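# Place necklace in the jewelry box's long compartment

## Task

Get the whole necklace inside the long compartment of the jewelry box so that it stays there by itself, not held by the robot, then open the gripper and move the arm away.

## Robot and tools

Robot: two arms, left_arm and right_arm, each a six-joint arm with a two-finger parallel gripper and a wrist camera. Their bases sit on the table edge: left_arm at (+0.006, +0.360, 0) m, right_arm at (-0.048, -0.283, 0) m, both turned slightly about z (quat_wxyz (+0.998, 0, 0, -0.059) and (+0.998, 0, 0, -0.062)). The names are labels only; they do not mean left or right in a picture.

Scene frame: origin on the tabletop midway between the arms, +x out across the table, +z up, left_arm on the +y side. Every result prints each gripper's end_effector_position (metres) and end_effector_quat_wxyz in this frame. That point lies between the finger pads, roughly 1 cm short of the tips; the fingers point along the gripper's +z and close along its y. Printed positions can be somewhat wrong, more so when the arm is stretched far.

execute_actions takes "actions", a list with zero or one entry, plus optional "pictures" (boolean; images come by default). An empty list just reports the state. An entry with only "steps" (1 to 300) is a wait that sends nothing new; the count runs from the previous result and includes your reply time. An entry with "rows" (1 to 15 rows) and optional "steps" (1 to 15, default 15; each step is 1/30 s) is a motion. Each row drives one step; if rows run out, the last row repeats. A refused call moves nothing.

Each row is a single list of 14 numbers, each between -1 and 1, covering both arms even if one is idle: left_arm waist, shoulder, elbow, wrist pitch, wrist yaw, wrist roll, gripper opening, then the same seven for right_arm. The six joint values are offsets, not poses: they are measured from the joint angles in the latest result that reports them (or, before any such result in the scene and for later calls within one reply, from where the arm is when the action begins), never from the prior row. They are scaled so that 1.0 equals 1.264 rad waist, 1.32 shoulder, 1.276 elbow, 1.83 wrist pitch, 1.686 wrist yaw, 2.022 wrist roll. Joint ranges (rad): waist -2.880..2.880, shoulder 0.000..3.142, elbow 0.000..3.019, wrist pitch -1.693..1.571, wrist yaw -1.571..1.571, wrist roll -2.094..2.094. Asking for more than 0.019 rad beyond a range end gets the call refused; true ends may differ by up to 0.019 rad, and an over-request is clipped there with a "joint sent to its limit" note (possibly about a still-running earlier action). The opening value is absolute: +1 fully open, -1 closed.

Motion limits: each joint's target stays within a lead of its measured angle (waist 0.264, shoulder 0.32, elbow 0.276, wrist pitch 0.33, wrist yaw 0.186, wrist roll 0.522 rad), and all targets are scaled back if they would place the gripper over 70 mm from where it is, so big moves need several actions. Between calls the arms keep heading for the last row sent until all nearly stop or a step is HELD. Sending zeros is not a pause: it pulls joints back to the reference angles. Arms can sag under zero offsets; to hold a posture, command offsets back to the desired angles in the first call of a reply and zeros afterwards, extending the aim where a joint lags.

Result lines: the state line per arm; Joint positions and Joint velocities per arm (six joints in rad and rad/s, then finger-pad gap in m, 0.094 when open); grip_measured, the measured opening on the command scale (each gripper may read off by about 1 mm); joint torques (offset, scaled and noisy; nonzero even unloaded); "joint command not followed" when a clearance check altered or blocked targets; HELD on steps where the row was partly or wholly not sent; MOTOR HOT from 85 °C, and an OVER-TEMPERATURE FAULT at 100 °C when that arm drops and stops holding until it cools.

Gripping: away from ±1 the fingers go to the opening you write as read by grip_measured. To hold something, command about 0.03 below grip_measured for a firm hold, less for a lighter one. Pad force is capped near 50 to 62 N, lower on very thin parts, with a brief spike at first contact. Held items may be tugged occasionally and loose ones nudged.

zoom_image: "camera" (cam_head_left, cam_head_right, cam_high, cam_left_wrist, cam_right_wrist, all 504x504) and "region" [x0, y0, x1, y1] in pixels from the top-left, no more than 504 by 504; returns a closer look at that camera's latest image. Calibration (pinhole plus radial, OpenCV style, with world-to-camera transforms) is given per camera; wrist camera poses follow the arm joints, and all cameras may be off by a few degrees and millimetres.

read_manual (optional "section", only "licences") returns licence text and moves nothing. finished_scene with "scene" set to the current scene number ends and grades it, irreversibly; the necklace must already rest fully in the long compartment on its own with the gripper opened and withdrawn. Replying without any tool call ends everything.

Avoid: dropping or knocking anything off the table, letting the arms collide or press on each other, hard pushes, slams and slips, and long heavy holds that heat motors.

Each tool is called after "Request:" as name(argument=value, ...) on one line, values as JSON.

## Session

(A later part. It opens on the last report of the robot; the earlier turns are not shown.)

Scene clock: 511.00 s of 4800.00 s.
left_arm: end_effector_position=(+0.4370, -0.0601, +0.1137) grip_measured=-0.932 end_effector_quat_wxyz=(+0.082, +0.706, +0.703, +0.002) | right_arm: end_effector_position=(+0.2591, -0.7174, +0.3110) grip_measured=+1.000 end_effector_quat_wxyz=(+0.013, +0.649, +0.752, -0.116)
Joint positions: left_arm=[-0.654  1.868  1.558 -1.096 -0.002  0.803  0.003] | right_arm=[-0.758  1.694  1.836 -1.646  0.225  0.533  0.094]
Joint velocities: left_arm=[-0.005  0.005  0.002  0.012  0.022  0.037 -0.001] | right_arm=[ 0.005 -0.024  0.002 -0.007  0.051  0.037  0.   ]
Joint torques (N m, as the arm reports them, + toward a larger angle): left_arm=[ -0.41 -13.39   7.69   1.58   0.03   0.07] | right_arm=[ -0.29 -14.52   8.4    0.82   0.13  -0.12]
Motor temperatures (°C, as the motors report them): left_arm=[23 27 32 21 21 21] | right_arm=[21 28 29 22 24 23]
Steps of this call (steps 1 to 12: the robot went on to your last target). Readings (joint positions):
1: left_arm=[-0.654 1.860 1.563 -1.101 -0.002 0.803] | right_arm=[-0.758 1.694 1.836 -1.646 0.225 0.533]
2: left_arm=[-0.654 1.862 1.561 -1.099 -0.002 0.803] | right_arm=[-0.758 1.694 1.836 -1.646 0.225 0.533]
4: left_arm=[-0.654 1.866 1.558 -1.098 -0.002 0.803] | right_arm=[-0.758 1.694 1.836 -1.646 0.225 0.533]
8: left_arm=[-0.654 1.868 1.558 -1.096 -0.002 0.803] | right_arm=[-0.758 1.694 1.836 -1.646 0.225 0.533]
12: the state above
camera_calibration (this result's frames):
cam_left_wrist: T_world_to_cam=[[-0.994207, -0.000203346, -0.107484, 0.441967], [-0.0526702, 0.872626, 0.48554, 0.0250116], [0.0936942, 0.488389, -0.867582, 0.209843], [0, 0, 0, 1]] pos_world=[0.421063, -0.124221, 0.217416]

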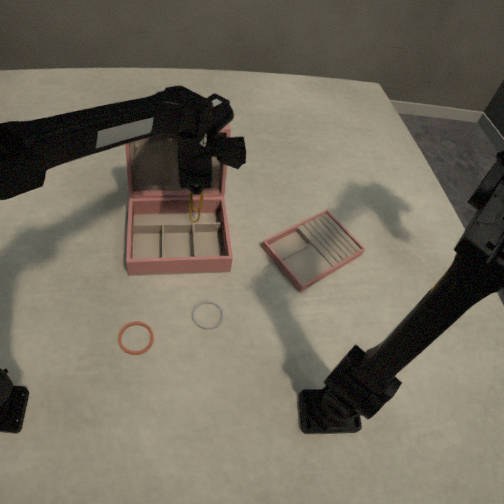

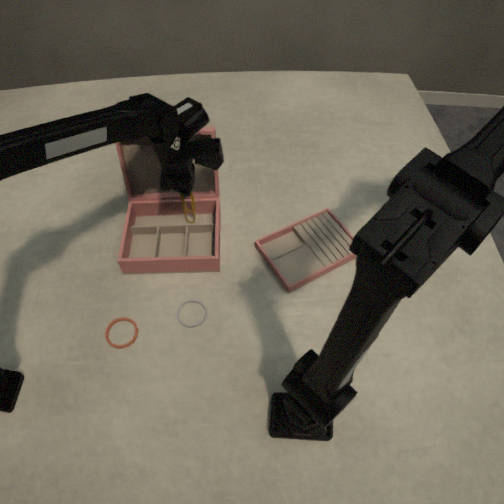

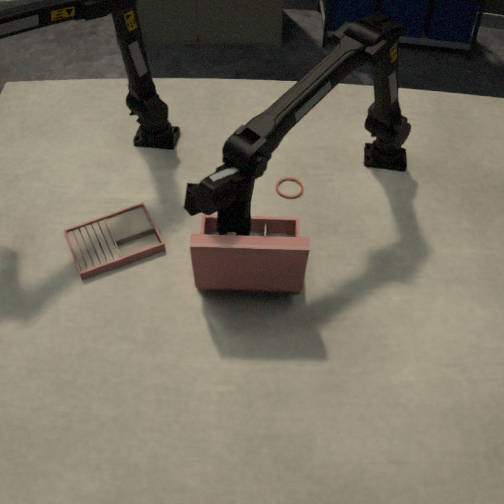

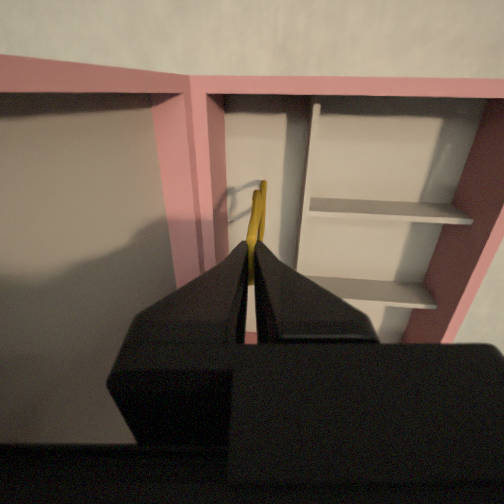

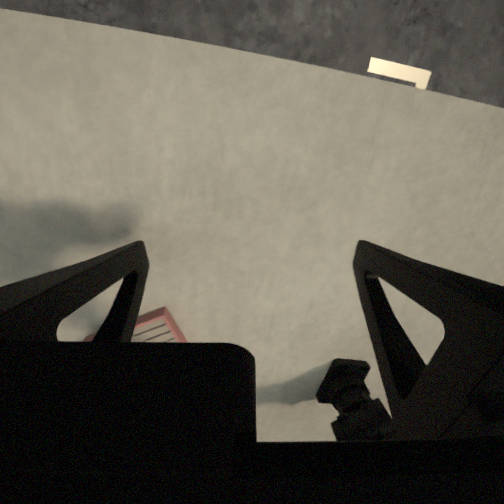

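Request:
execute_actions(actions=[{"rows": [[0.006,-0.012,0,0.009,0,0.007,-0.95,0,0,0,0,0,0,1],[0.008,-0.014,-0.004,0.012,0,0.008,-0.95,0,0,0,0,0,0,1],[0.01,-0.016,-0.01,0.016,0,0.009,-0.95,0,0,0,0,0,0,1],[0.013,-0.018,-0.018,0.021,0,0.011,-0.95,0,0,0,0,0,0,1],[0.016,-0.02,-0.028,0.027,0,0.013,-0.95,0,0,0,0,0,0,1],[0.019,-0.022,-0.038,0.033,0,0.015,-0.95,0,0,0,0,0,0,1],[0.022,-0.024,-0.048,0.039,0,0.017,-0.95,0,0,0,0,0,0,1],[0.025,-0.026,-0.058,0.045,0,0.019,-0.95,0,0,0,0,0,0,1],[0.028,-0.028,-0.068,0.051,0,0.02,-0.95,0,0,0,0,0,0,1],[0.031,-0.03,-0.078,0.057,0,0.021,-0.95,0,0,0,0,0,0,1],[0.034,-0.031,-0.088,0.063,0,0.022,-0.95,0,0,0,0,0,0,1],[0.036,-0.032,-0.098,0.069,0,0.023,-0.95,0,0,0,0,0,0,1],[0.038,-0.033,-0.107,0.074,0,0.024,-0.95,0,0,0,0,0,0,1],[0.039,-0.034,-0.113,0.077,0,0.025,-0.95,0,0,0,0,0,0,1],[0.04,-0.034,-0.117,0.079,0,0.025,-0.95,0,0,0,0,0,0,1]], "steps": 15}], pictures=false)

Request:
execute_actions(actions=[{"steps": 12}])

Scene clock: 527.53 s of 4800.00 s.
left_arm: end_effector_position=(+0.4368, -0.0251, +0.0715) grip_measured=-0.932 end_effector_quat_wxyz=(+0.078, +0.702, +0.707, +0.005) | right_arm: end_effector_position=(+0.2591, -0.7174, +0.3110) grip_measured=+1.000 end_effector_quat_wxyz=(+0.013, +0.649, +0.752, -0.116)
Joint positions: left_arm=[-0.611  1.855  1.421 -0.981 -0.002  0.834  0.003] | right_arm=[-0.758  1.694  1.836 -1.646  0.225  0.533  0.094]
Joint velocities: left_arm=[ 0.122 -0.015 -0.286  0.173  0.022  0.022  0.001] | right_arm=[ 0.005 -0.005 -0.022  0.007 -0.037 -0.022  0.   ]
Joint torques (N m, as the arm reports them, + toward a larger angle): left_arm=[ -1.   -16.39   7.52   1.59   0.03   0.18] | right_arm=[ -0.32 -14.43   8.43   0.81   0.13  -0.12]
Motor temperatures (°C, as the motors report them): left_arm=[23 27 31 21 21 21] | right_arm=[21 28 29 22 24 23]
Steps of this call (steps 1 to 30: the robot went on to your last target; steps 31 to 481: nothing new was sent; steps 482 to 496: all 15 steps of this action). Readings (joint positions):
482: left_arm=[-0.654 1.868 1.558 -1.096 -0.002 0.804] | right_arm=[-0.758 1.694 1.836 -1.646 0.225 0.533]
483: left_arm=[-0.654 1.868 1.557 -1.094 -0.002 0.804] | right_arm=[-0.758 1.694 1.836 -1.646 0.225 0.533]
485: left_arm=[-0.653 1.867 1.552 -1.085 -0.002 0.807] | right_arm=[-0.758 1.694 1.836 -1.646 0.225 0.533]
489: left_arm=[-0.644 1.861 1.511 -1.048 -0.002 0.817] | right_arm=[-0.758 1.694 1.836 -1.646 0.225 0.533]
496: the state above

Scene clock: 527.93 s of 4800.00 s.
left_arm: end_effector_position=(+0.4374, -0.0189, +0.0673) grip_measured=-0.932 end_effector_quat_wxyz=(+0.077, +0.702, +0.708, +0.006) | right_arm: end_effector_position=(+0.2591, -0.7174, +0.3110) grip_measured=+1.000 end_effector_quat_wxyz=(+0.013, +0.649, +0.752, -0.116)
Joint positions: left_arm=[-0.602  1.851  1.403 -0.967 -0.002  0.842  0.003] | right_arm=[-0.758  1.694  1.836 -1.646  0.225  0.533  0.094]
Joint velocities: left_arm=[-0.015 -0.024  0.017 -0.007  0.037 -0.051  0.   ] | right_arm=[-0.005 -0.005  0.002  0.002  0.007 -0.007  0.   ]
Joint torques (N m, as the arm reports them, + toward a larger angle): left_arm=[ -0.02 -15.17   7.43   1.56   0.03   0.17] | right_arm=[ -0.34 -14.52   8.38   0.82   0.13  -0.12]
Motor temperatures (°C, as the motors report them): left_arm=[23 27 31 21 21 21] | right_arm=[21 28 29 22 24 23]
Steps of this call (steps 1 to 12: the robot went on to your last target). Readings (joint positions):
1: left_arm=[-0.607 1.855 1.412 -0.977 -0.002 0.836] | right_arm=[-0.758 1.694 1.836 -1.646 0.225 0.533]
2: left_arm=[-0.604 1.855 1.407 -0.974 -0.002 0.837] | right_arm=[-0.758 1.694 1.836 -1.646 0.225 0.533]
4: left_arm=[-0.602 1.855 1.403 -0.972 -0.002 0.839] | right_arm=[-0.758 1.694 1.836 -1.646 0.225 0.533]
8: left_arm=[-0.602 1.853 1.403 -0.968 -0.002 0.841] | right_arm=[-0.758 1.694 1.836 -1.646 0.225 0.533]
12: the state above
camera_calibration (this result's frames):
cam_left_wrist: T_world_to_cam=[[-0.994452, -0.012773, -0.104418, 0.437047], [-0.0631591, 0.866283, 0.495544, 0.0154542], [0.0841257, 0.49939, -0.862284, 0.153434], [0, 0, 0, 1]] pos_world=[0.42269, -0.0844287, 0.170281]

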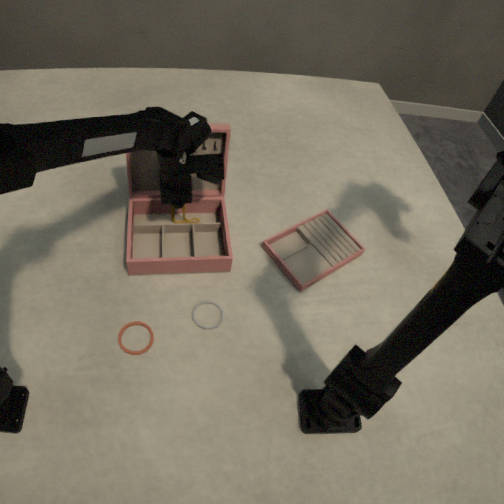

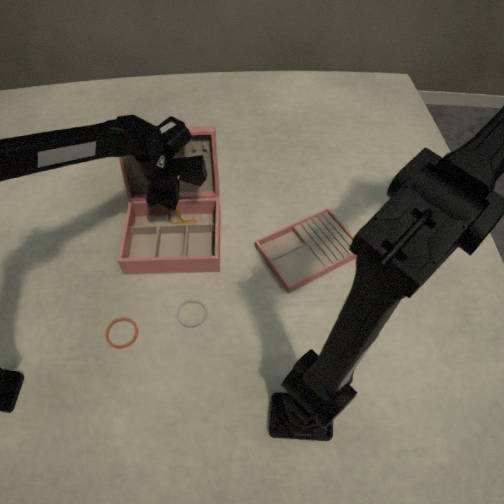

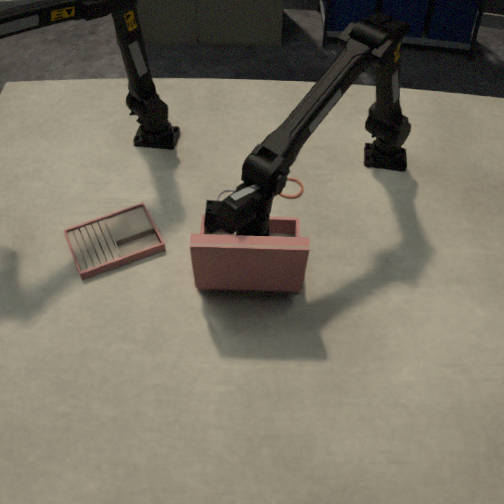

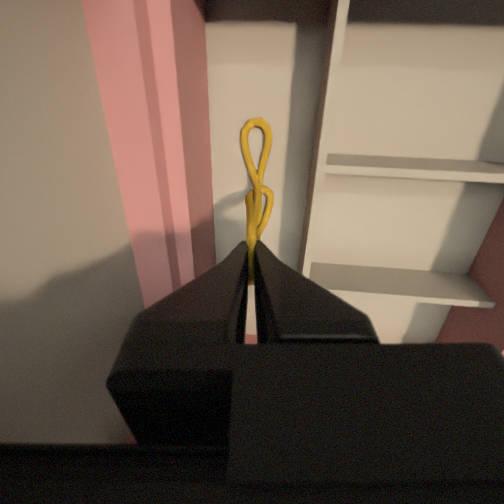

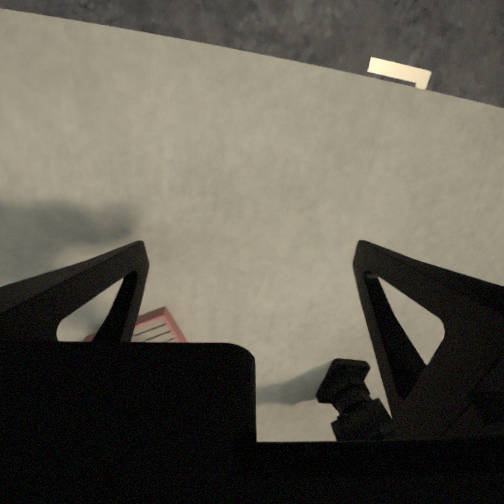

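Request:
execute_actions(actions=[{"rows": [[0.005,-0.02,0,0.009,0,0.007,-0.95,0,0,0,0,0,0,1],[0.007,-0.022,-0.003,0.012,0,0.009,-0.95,0,0,0,0,0,0,1],[0.009,-0.024,-0.008,0.016,0,0.011,-0.95,0,0,0,0,0,0,1],[0.011,-0.026,-0.015,0.021,0,0.013,-0.95,0,0,0,0,0,0,1],[0.014,-0.028,-0.024,0.027,0,0.015,-0.95,0,0,0,0,0,0,1],[0.017,-0.03,-0.033,0.033,0,0.017,-0.95,0,0,0,0,0,0,1],[0.019,-0.031,-0.042,0.039,0,0.019,-0.95,0,0,0,0,0,0,1],[0.022,-0.032,-0.051,0.045,0,0.021,-0.95,0,0,0,0,0,0,1],[0.024,-0.033,-0.06,0.051,0,0.023,-0.95,0,0,0,0,0,0,1],[0.026,-0.034,-0.069,0.057,0,0.025,-0.95,0,0,0,0,0,0,1],[0.028,-0.035,-0.078,0.063,0,0.027,-0.95,0,0,0,0,0,0,1],[0.03,-0.035,-0.086,0.069,0,0.028,-0.95,0,0,0,0,0,0,1],[0.031,-0.035,-0.093,0.074,0,0.029,-0.95,0,0,0,0,0,0,1],[0.032,-0.035,-0.098,0.077,0,0.03,-0.95,0,0,0,0,0,0,1],[0.033,-0.035,-0.102,0.079,0,0.031,-0.95,0,0,0,0,0,0,1]], "steps": 15}], pictures=false)

Request:
execute_actions(actions=[{"steps": 15}])

Scene clock: 539.27 s of 4800.00 s.
left_arm: end_effector_position=(+0.4346, +0.0091, +0.0406) grip_measured=-0.932 end_effector_quat_wxyz=(+0.088, +0.703, +0.706, +0.010) | right_arm: end_effector_position=(+0.2591, -0.7174, +0.3110) grip_measured=+1.000 end_effector_quat_wxyz=(+0.013, +0.649, +0.752, -0.116)
Joint positions: left_arm=[-0.567  1.827  1.285 -0.853 -0.002  0.881  0.003] | right_arm=[-0.758  1.694  1.836 -1.646  0.225  0.533  0.094]
Joint velocities: left_arm=[ 0.083  0.005 -0.261  0.188  0.051  0.081 -0.   ] | right_arm=[-0.005  0.005 -0.002  0.002 -0.051  0.022  0.   ]
Joint torques (N m, as the arm reports them, + toward a larger angle): left_arm=[ -0.04 -14.6    6.89   1.62   0.02   0.2 ] | right_arm=[ -0.32 -14.61   8.39   0.83   0.13  -0.11]
Motor temperatures (°C, as the motors report them): left_arm=[23 28 31 21 21 21] | right_arm=[21 28 29 22 24 23]
Steps of this call (steps 1 to 30: the robot went on to your last target; steps 31 to 90: nothing new was sent; then 7.83 s passed at rest; steps 91 to 105: all 15 steps of this action). Readings (joint positions):
91: left_arm=[-0.602 1.851 1.403 -0.967 -0.002 0.842] | right_arm=[-0.758 1.694 1.836 -1.646 0.225 0.533]
92: left_arm=[-0.602 1.851 1.403 -0.967 -0.002 0.844] | right_arm=[-0.758 1.694 1.836 -1.646 0.225 0.533]
94: left_arm=[-0.601 1.849 1.399 -0.957 -0.002 0.847] | right_arm=[-0.758 1.694 1.836 -1.646 0.225 0.533]
98: left_arm=[-0.594 1.836 1.363 -0.920 -0.002 0.858] | right_arm=[-0.758 1.694 1.836 -1.646 0.225 0.533]
105: the state above

Scene clock: 539.77 s of 4800.00 s.
left_arm: end_effector_position=(+0.4333, +0.0140, +0.0351) grip_measured=-0.932 end_effector_quat_wxyz=(+0.086, +0.705, +0.704, +0.010) | right_arm: end_effector_position=(+0.2591, -0.7174, +0.3110) grip_measured=+1.000 end_effector_quat_wxyz=(+0.013, +0.649, +0.752, -0.116)
Joint positions: left_arm=[-0.562  1.827  1.268 -0.84  -0.002  0.892  0.003] | right_arm=[-0.758  1.694  1.836 -1.646  0.225  0.533  0.094]
Joint velocities: left_arm=[ 0.005 -0.005 -0.002 -0.017 -0.037  0.066  0.001] | right_arm=[-0.015 -0.015 -0.007  0.002  0.022  0.037  0.   ]
Joint torques (N m, as the arm reports them, + toward a larger angle): left_arm=[ -0.48 -14.47   7.01   1.64   0.03   0.24] | right_arm=[ -0.28 -14.48   8.38   0.82   0.14  -0.11]
Motor temperatures (°C, as the motors report them): left_arm=[23 28 31 21 21 21] | right_arm=[21 28 29 22 24 23]
Steps of this call (steps 1 to 15: the robot went on to your last target). Readings (joint positions):
1: left_arm=[-0.565 1.827 1.277 -0.848 -0.002 0.884] | right_arm=[-0.758 1.694 1.836 -1.646 0.225 0.533]
2: left_arm=[-0.563 1.827 1.272 -0.846 -0.002 0.885] | right_arm=[-0.758 1.694 1.836 -1.646 0.225 0.533]
4: left_arm=[-0.562 1.827 1.268 -0.844 -0.002 0.888] | right_arm=[-0.758 1.694 1.836 -1.646 0.225 0.533]
8: left_arm=[-0.562 1.827 1.268 -0.840 -0.002 0.891] | right_arm=[-0.758 1.694 1.836 -1.646 0.225 0.533]
15: the state above
camera_calibration (this result's frames):
cam_left_wrist: T_world_to_cam=[[-0.992409, -0.00339512, -0.122936, 0.429636], [-0.0636855, 0.869339, 0.490095, 0.00300544], [0.10521, 0.494204, -0.862956, 0.100552], [0, 0, 0, 1]] pos_world=[0.415987, -0.0508473, 0.138117]

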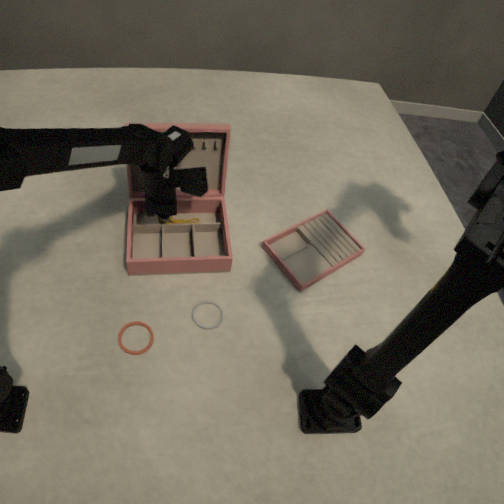

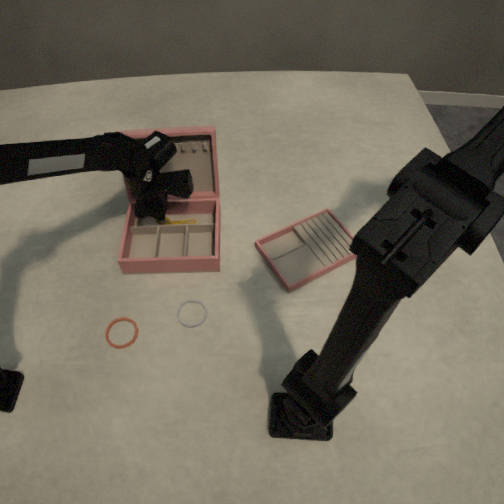

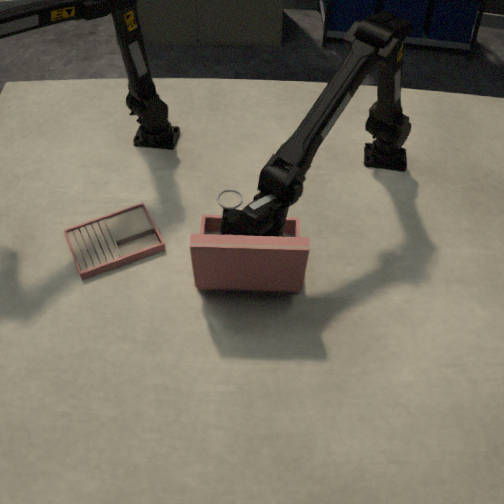

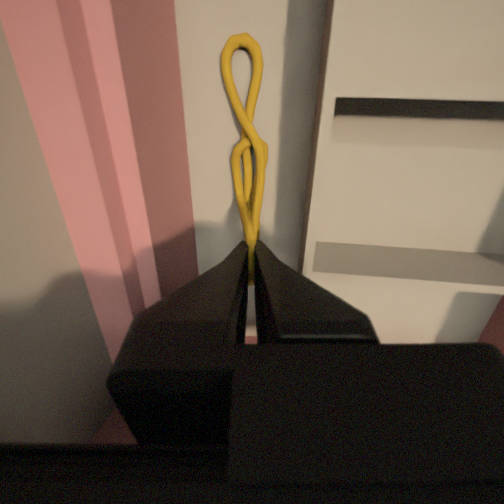

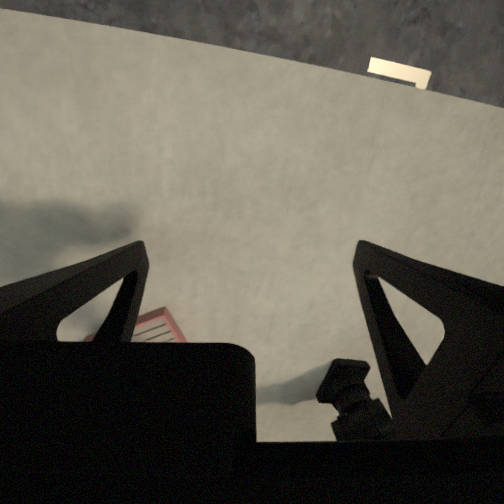

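Request:
execute_actions(actions=[{"rows": [[0.004,0.005,0.002,0.006,0,0,-0.95,0,0,0,0,0,0,1],[0.007,0.012,0.002,0.006,0,0,-0.95,0,0,0,0,0,0,1],[0.01,0.018,0.002,0.006,0,0,-0.95,0,0,0,0,0,0,1],[0.012,0.022,0.002,0.006,0,0,-0.95,0,0,0,0,0,0,1],[0.014,0.026,0.002,0.006,0,0,-0.95,0,0,0,0,0,0,1],[0.014,0.029,0.002,0.006,0,0,-0.95,0,0,0,0,0,0,1]], "steps": 14}], pictures=false)

Request:
execute_actions(actions=[{"rows": [[0,0,0.002,0.006,0,0,-0.92,0,0,0,0,0,0,1],[0,0,0.002,0.006,0,0,-0.89,0,0,0,0,0,0,1],[0,0,0.002,0.006,0,0,-0.85,0,0,0,0,0,0,1],[0,0,0.002,0.006,0,0,-0.8,0,0,0,0,0,0,1],[0,0,0.002,0.006,0,0,-0.75,0,0,0,0,0,0,1]], "steps": 14}])

Scene clock: 548.17 s of 4800.00 s.
left_arm: end_effector_position=(+0.4369, +0.0205, +0.0284) grip_measured=-0.932 end_effector_quat_wxyz=(+0.079, +0.701, +0.709, +0.010) | right_arm: end_effector_position=(+0.2591, -0.7174, +0.3110) grip_measured=+1.000 end_effector_quat_wxyz=(+0.013, +0.649, +0.752, -0.116)
Joint positions: left_arm=[-0.549  1.839  1.268 -0.84  -0.002  0.893  0.003] | right_arm=[-0.758  1.694  1.836 -1.646  0.225  0.533  0.094]
Joint velocities: left_arm=[-0.005  0.015 -0.022 -0.012  0.007 -0.037  0.   ] | right_arm=[ 0.005 -0.015 -0.012 -0.007 -0.022 -0.037  0.   ]
Joint torques (N m, as the arm reports them, + toward a larger angle): left_arm=[  0.56 -11.91   6.77   1.33   0.03   0.07] | right_arm=[ -0.27 -14.41   8.39   0.8    0.14  -0.11]
Motor temperatures (°C, as the motors report them): left_arm=[23 28 31 21 21 21] | right_arm=[21 28 29 22 24 23]
Steps of this call (steps 1 to 15: the robot went on to your last target; steps 16 to 90: nothing new was sent; then 4.93 s passed at rest; steps 91 to 104: all 14 steps of this action). Readings (joint positions):
91: left_arm=[-0.562 1.827 1.268 -0.840 -0.002 0.893] | right_arm=[-0.758 1.694 1.836 -1.646 0.225 0.533]
92: left_arm=[-0.562 1.827 1.268 -0.840 -0.002 0.893] | right_arm=[-0.758 1.694 1.836 -1.646 0.225 0.533]
94: left_arm=[-0.561 1.827 1.268 -0.840 -0.002 0.893] | right_arm=[-0.758 1.694 1.836 -1.646 0.225 0.533]
98: left_arm=[-0.554 1.831 1.268 -0.840 -0.002 0.893] | right_arm=[-0.758 1.694 1.836 -1.646 0.225 0.533]
104: the state above

Scene clock: 548.63 s of 4800.00 s.
left_arm: end_effector_position=(+0.4368, +0.0205, +0.0282) grip_measured=-0.753 end_effector_quat_wxyz=(+0.079, +0.701, +0.709, +0.010) | right_arm: end_effector_position=(+0.2591, -0.7174, +0.3110) grip_measured=+1.000 end_effector_quat_wxyz=(+0.013, +0.649, +0.752, -0.116)
Joint positions: left_arm=[-0.549  1.84   1.268 -0.84  -0.002  0.893  0.012] | right_arm=[-0.758  1.694  1.836 -1.646  0.225  0.533  0.094]
Joint velocities: left_arm=[-0.015  0.015 -0.007  0.007 -0.007 -0.007 -0.   ] | right_arm=[ 0.005 -0.005 -0.012 -0.002  0.037 -0.081  0.   ]
Joint torques (N m, as the arm reports them, + toward a larger angle): left_arm=[ -0.42 -13.43   6.89   1.35   0.02   0.07] | right_arm=[ -0.33 -14.47   8.4    0.81   0.14  -0.11]
Motor temperatures (°C, as the motors report them): left_arm=[23 28 31 21 21 21] | right_arm=[21 28 29 22 24 23]
Steps of this call (steps 1 to 14: all 14 steps of this action). Readings (joint positions):
1: left_arm=[-0.549 1.840 1.268 -0.840 -0.002 0.893] | right_arm=[-0.758 1.694 1.836 -1.646 0.225 0.533]
2: left_arm=[-0.549 1.840 1.268 -0.840 -0.002 0.893] | right_arm=[-0.758 1.694 1.836 -1.646 0.225 0.533]
4: left_arm=[-0.549 1.840 1.268 -0.840 -0.002 0.893] | right_arm=[-0.758 1.694 1.836 -1.646 0.225 0.533]
8: left_arm=[-0.549 1.840 1.268 -0.840 -0.002 0.893] | right_arm=[-0.758 1.694 1.836 -1.646 0.225 0.533]
14: the state above
camera_calibration (this result's frames):
cam_left_wrist: T_world_to_cam=[[-0.993478, -0.0153185, -0.112987, 0.432795], [-0.0699466, 0.86445, 0.497829, 0.00352637], [0.0900457, 0.502486, -0.859884, 0.0974178], [0, 0, 0, 1]] pos_world=[0.421447, -0.0453696, 0.130913]

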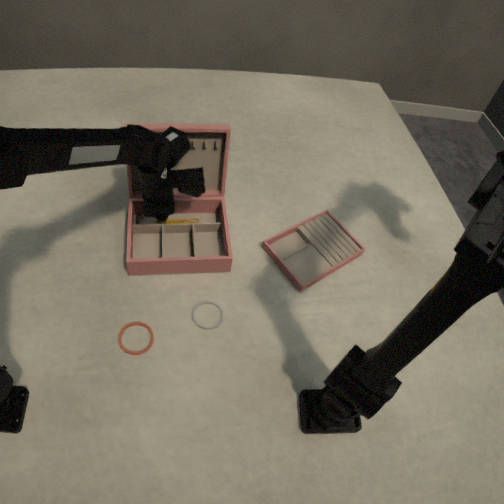

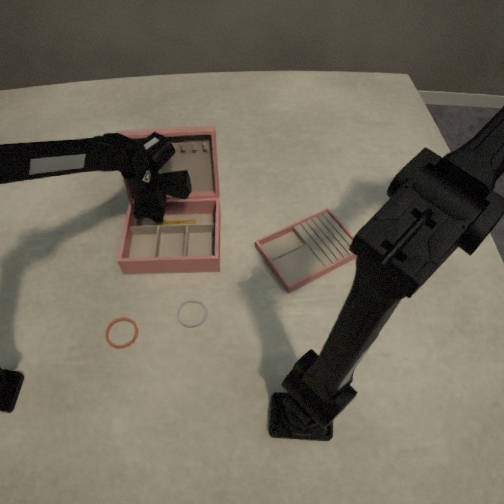

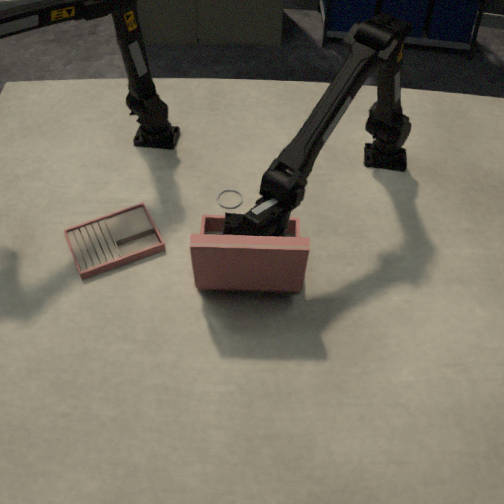

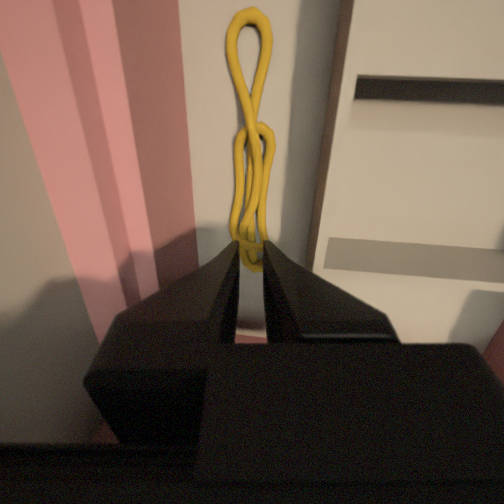

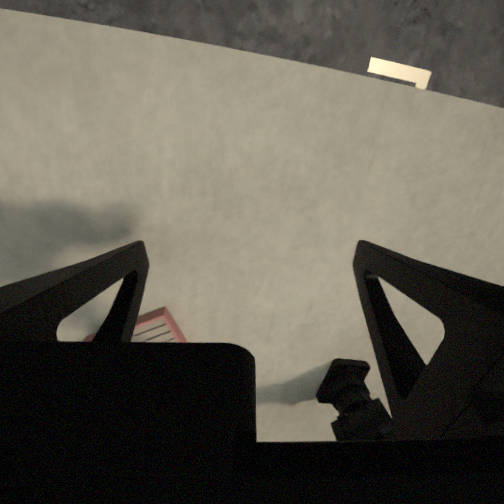

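Request:
execute_actions(actions=[{"rows": [[0,-0.02,0.02,-0.006,0,0,-0.75,0,0,0,0,0,0,1],[0,-0.03,0.02,-0.009,0,0,-0.75,0,0,0,0,0,0,1],[0,-0.045,0.02,-0.013,0,0,-0.75,0,0,0,0,0,0,1],[0,-0.065,0.02,-0.02,0,0,-0.75,0,0,0,0,0,0,1],[0,-0.09,0.02,-0.03,0,0,-0.75,0,0,0,0,0,0,1],[0,-0.115,0.02,-0.042,0,0,-0.75,0,0,0,0,0,0,1],[0,-0.14,0.02,-0.055,0,0,-0.75,0,0,0,0,0,0,1],[0,-0.165,0.02,-0.068,0,0,-0.75,0,0,0,0,0,0,1],[0,-0.19,0.02,-0.082,0,0,-0.75,0,0,0,0,0,0,1],[0,-0.215,0.02,-0.098,0,0,-0.75,0,0,0,0,0,0,1],[0,-0.24,0.02,-0.115,0,0,-0.75,0,0,0,0,0,0,1],[0,-0.265,0.02,-0.135,0,0,-0.75,0,0,0,0,0,0,1],[0,-0.29,0.02,-0.155,0,0,-0.75,0,0,0,0,0,0,1],[0,-0.315,0.02,-0.175,0,0,-0.75,0,0,0,0,0,0,1],[0,-0.34,0.02,-0.195,0,0,-0.75,0,0,0,0,0,0,1]], "steps": 15}], pictures=false)

Request:
execute_actions(actions=[{"rows": [[0.01,-0.07,0,-0.05,0,0,-0.75,0,0,0,0,0,0,1],[0.03,-0.095,-0.01,-0.06,0,0,-0.75,0,0,0,0,0,0,1],[0.06,-0.12,-0.025,-0.07,0,0,-0.75,0,0,0,0,0,0,1],[0.09,-0.145,-0.04,-0.078,0,0,-0.75,0,0,0,0,0,0,1],[0.13,-0.17,-0.06,-0.085,0,0,-0.75,0,0,0,0,0,0,1],[0.17,-0.19,-0.08,-0.09,0,0,-0.75,0,0,0,0,0,0,1],[0.21,-0.21,-0.1,-0.094,0,0,-0.75,0,0,0,0,0,0,1],[0.25,-0.23,-0.12,-0.097,0,0,-0.75,0,0,0,0,0,0,1],[0.29,-0.245,-0.14,-0.1,0,0,-0.75,0,0,0,0,0,0,1],[0.33,-0.26,-0.155,-0.1,0,0,-0.75,0,0,0,0,0,0,1],[0.36,-0.27,-0.17,-0.1,0,0,-0.75,0,0,0,0,0,0,1],[0.385,-0.28,-0.18,-0.1,0,0,-0.75,0,0,0,0,0,0,1],[0.405,-0.285,-0.19,-0.1,0,0,-0.75,0,0,0,0,0,0,1],[0.418,-0.29,-0.195,-0.1,0,0,-0.75,0,0,0,0,0,0,1],[0.425,-0.29,-0.2,-0.1,0,0,-0.75,0,0,0,0,0,0,1]], "steps": 15}], pictures=false)

Request:
execute_actions(actions=[{"steps": 15}])

Request:
zoom_image(camera="cam_head_left", region=[110, 170, 250, 290])

Scene clock: 570.87 s of 4800.00 s.
left_arm: end_effector_position=(+0.4017, +0.0482, +0.1674) grip_measured=-0.753 end_effector_quat_wxyz=(+0.115, +0.698, +0.706, +0.014) | right_arm: end_effector_position=(+0.2591, -0.7174, +0.3110) grip_measured=+1.000 end_effector_quat_wxyz=(+0.013, +0.649, +0.752, -0.116)
Joint positions: left_arm=[-0.549  1.544  1.268 -1.064 -0.002  0.893  0.012] | right_arm=[-0.758  1.694  1.836 -1.646  0.225  0.533  0.094]
Joint velocities: left_arm=[-0.005 -1.118 -0.017 -0.96   0.007 -0.051 -0.001] | right_arm=[-0.005  0.005 -0.002 -0.007 -0.022  0.022  0.   ]
Joint torques (N m, as the arm reports them, + toward a larger angle): left_arm=[ -0.45 -12.23   8.83   0.4    0.02   0.09] | right_arm=[ -0.27 -14.52   8.4    0.79   0.14  -0.11]
Motor temperatures (°C, as the motors report them): left_arm=[23 28 30 21 21 21] | right_arm=[21 28 29 22 24 23]
Steps of this call (steps 1 to 15: the robot went on to your last target; steps 16 to 90: nothing new was sent; then 18.73 s passed at rest; steps 91 to 105: all 15 steps of this action). Readings (joint positions):
91: left_arm=[-0.549 1.840 1.268 -0.840 -0.002 0.893] | right_arm=[-0.758 1.694 1.836 -1.646 0.225 0.533]
92: left_arm=[-0.549 1.839 1.268 -0.840 -0.002 0.893] | right_arm=[-0.758 1.694 1.836 -1.646 0.225 0.533]
94: left_arm=[-0.549 1.832 1.268 -0.848 -0.002 0.893] | right_arm=[-0.758 1.694 1.836 -1.646 0.225 0.533]
98: left_arm=[-0.549 1.770 1.268 -0.900 -0.002 0.893] | right_arm=[-0.758 1.694 1.836 -1.646 0.225 0.533]
105: the state above

Scene clock: 571.37 s of 4800.00 s.
left_arm: end_effector_position=(+0.3669, +0.3130, +0.2078) grip_measured=-0.753 end_effector_quat_wxyz=(+0.086, +0.487, +0.868, +0.038) | right_arm: end_effector_position=(+0.2591, -0.7174, +0.3110) grip_measured=+1.000 end_effector_quat_wxyz=(+0.013, +0.649, +0.752, -0.116)
Joint positions: left_arm=[-0.012  1.179  1.029 -1.232 -0.006  0.893  0.012] | right_arm=[-0.758  1.694  1.836 -1.646  0.225  0.533  0.094]
Joint velocities: left_arm=[ 0.943 -0.142 -0.452 -0.085 -0.095 -0.037 -0.001] | right_arm=[-0.005 -0.015 -0.017 -0.007 -0.007 -0.022  0.   ]
Joint torques (N m, as the arm reports them, + toward a larger angle): left_arm=[-5.44 -6.23  8.45  0.5   0.2   0.07] | right_arm=[ -0.32 -14.49   8.38   0.81   0.13  -0.11]
Motor temperatures (°C, as the motors report them): left_arm=[23 28 30 21 21 21] | right_arm=[21 28 29 22 24 23]
Steps of this call (steps 1 to 15: all 15 steps of this action). Readings (joint positions):
1: left_arm=[-0.549 1.508 1.268 -1.093 -0.002 0.893] | right_arm=[-0.758 1.694 1.836 -1.646 0.225 0.533]
2: left_arm=[-0.546 1.473 1.268 -1.116 -0.002 0.893] | right_arm=[-0.758 1.694 1.836 -1.646 0.225 0.533]
4: left_arm=[-0.527 1.406 1.260 -1.153 0.000 0.893] | right_arm=[-0.758 1.694 1.836 -1.646 0.225 0.533]
8: left_arm=[-0.383 1.285 1.191 -1.199 0.002 0.893] | right_arm=[-0.758 1.694 1.836 -1.646 0.225 0.533]
15: the state above

Scene clock: 571.87 s of 4800.00 s.
left_arm: end_effector_position=(+0.3584, +0.3145, +0.1990) grip_measured=-0.753 end_effector_quat_wxyz=(+0.075, +0.487, +0.869, +0.032) | right_arm: end_effector_position=(+0.2591, -0.7174, +0.3110) grip_measured=+1.000 end_effector_quat_wxyz=(+0.013, +0.649, +0.752, -0.116)
Joint positions: left_arm=[-0.01   1.175  1.005 -1.237 -0.004  0.893  0.012] | right_arm=[-0.758  1.694  1.836 -1.646  0.225  0.533  0.094]
Joint velocities: left_arm=[ 0.005 -0.024 -0.007 -0.007 -0.007 -0.022 -0.   ] | right_arm=[-0.005  0.005  0.007 -0.002 -0.051 -0.022  0.   ]
Joint torques (N m, as the arm reports them, + toward a larger angle): left_arm=[-0.74 -6.07  8.29  0.32  0.08  0.07] | right_arm=[ -0.33 -14.49   8.42   0.8    0.13  -0.12]
Motor temperatures (°C, as the motors report them): left_arm=[23 28 30 21 21 21] | right_arm=[21 28 29 22 24 23]
Steps of this call (steps 1 to 15: the robot went on to your last target). Readings (joint positions):
1: left_arm=[0.013 1.176 1.016 -1.234 -0.006 0.893] | right_arm=[-0.758 1.694 1.836 -1.646 0.225 0.533]
2: left_arm=[0.024 1.176 1.009 -1.236 -0.006 0.893] | right_arm=[-0.758 1.694 1.836 -1.646 0.225 0.533]
4: left_arm=[0.020 1.176 1.005 -1.237 -0.006 0.893] | right_arm=[-0.758 1.694 1.836 -1.646 0.225 0.533]
8: left_arm=[-0.007 1.175 1.005 -1.237 -0.004 0.893] | right_arm=[-0.758 1.694 1.836 -1.646 0.225 0.533]
15: the state above
camera_calibration (this result's frames):
cam_left_wrist: T_world_to_cam=[[-0.844481, -0.522561, -0.117401, 0.485663], [-0.505618, 0.705545, 0.496545, -0.134694], [-0.176643, 0.478683, -0.860035, 0.206684], [0, 0, 0, 1]] pos_world=[0.378538, 0.249885, 0.301654]

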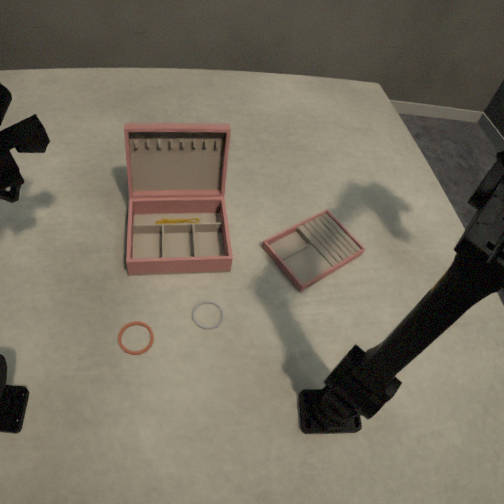

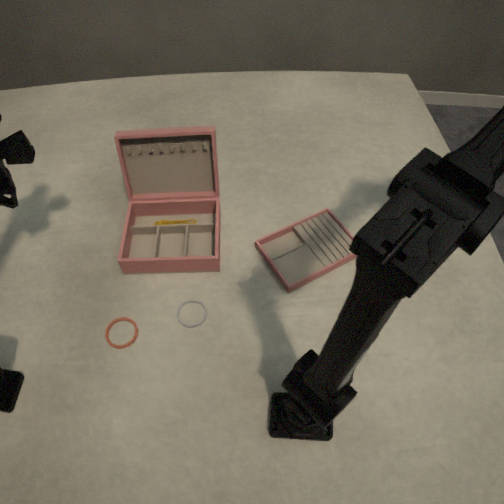

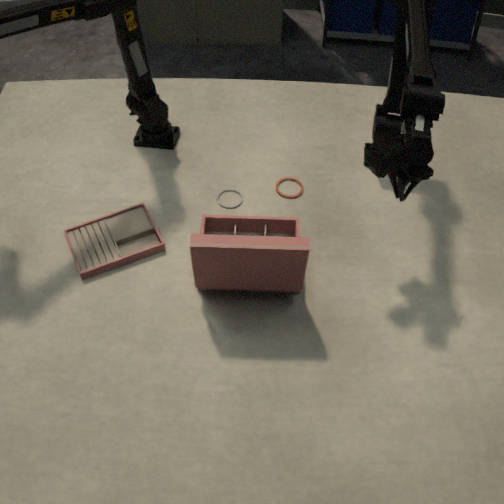

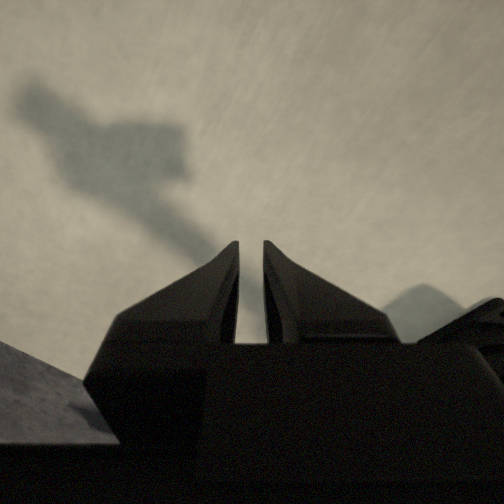

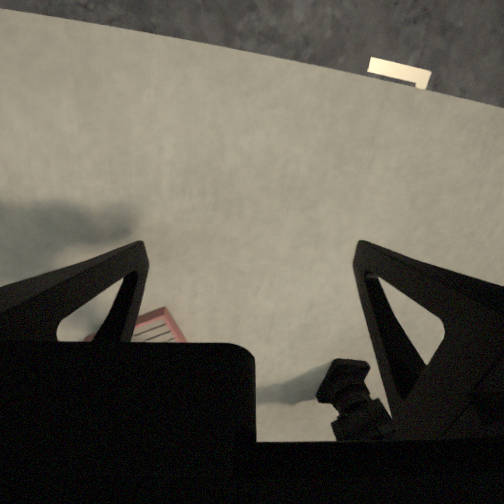

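Region (110, 170, 250, 290) of cam_head_left's 504x504 image, scaled by 3.600, with more detail than that image has; it fills the top 432 rows of this view, and the rest is white.

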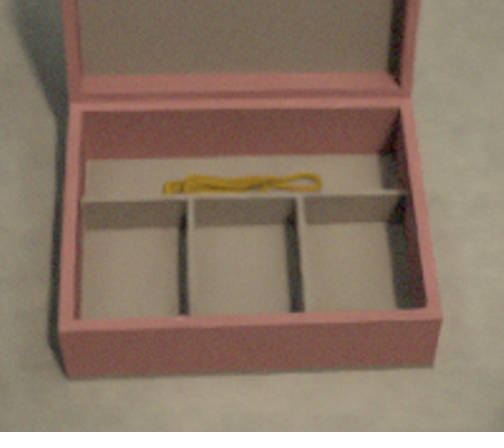

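Request:
finished_scene(scene=1)

The scene is finished: the task was done.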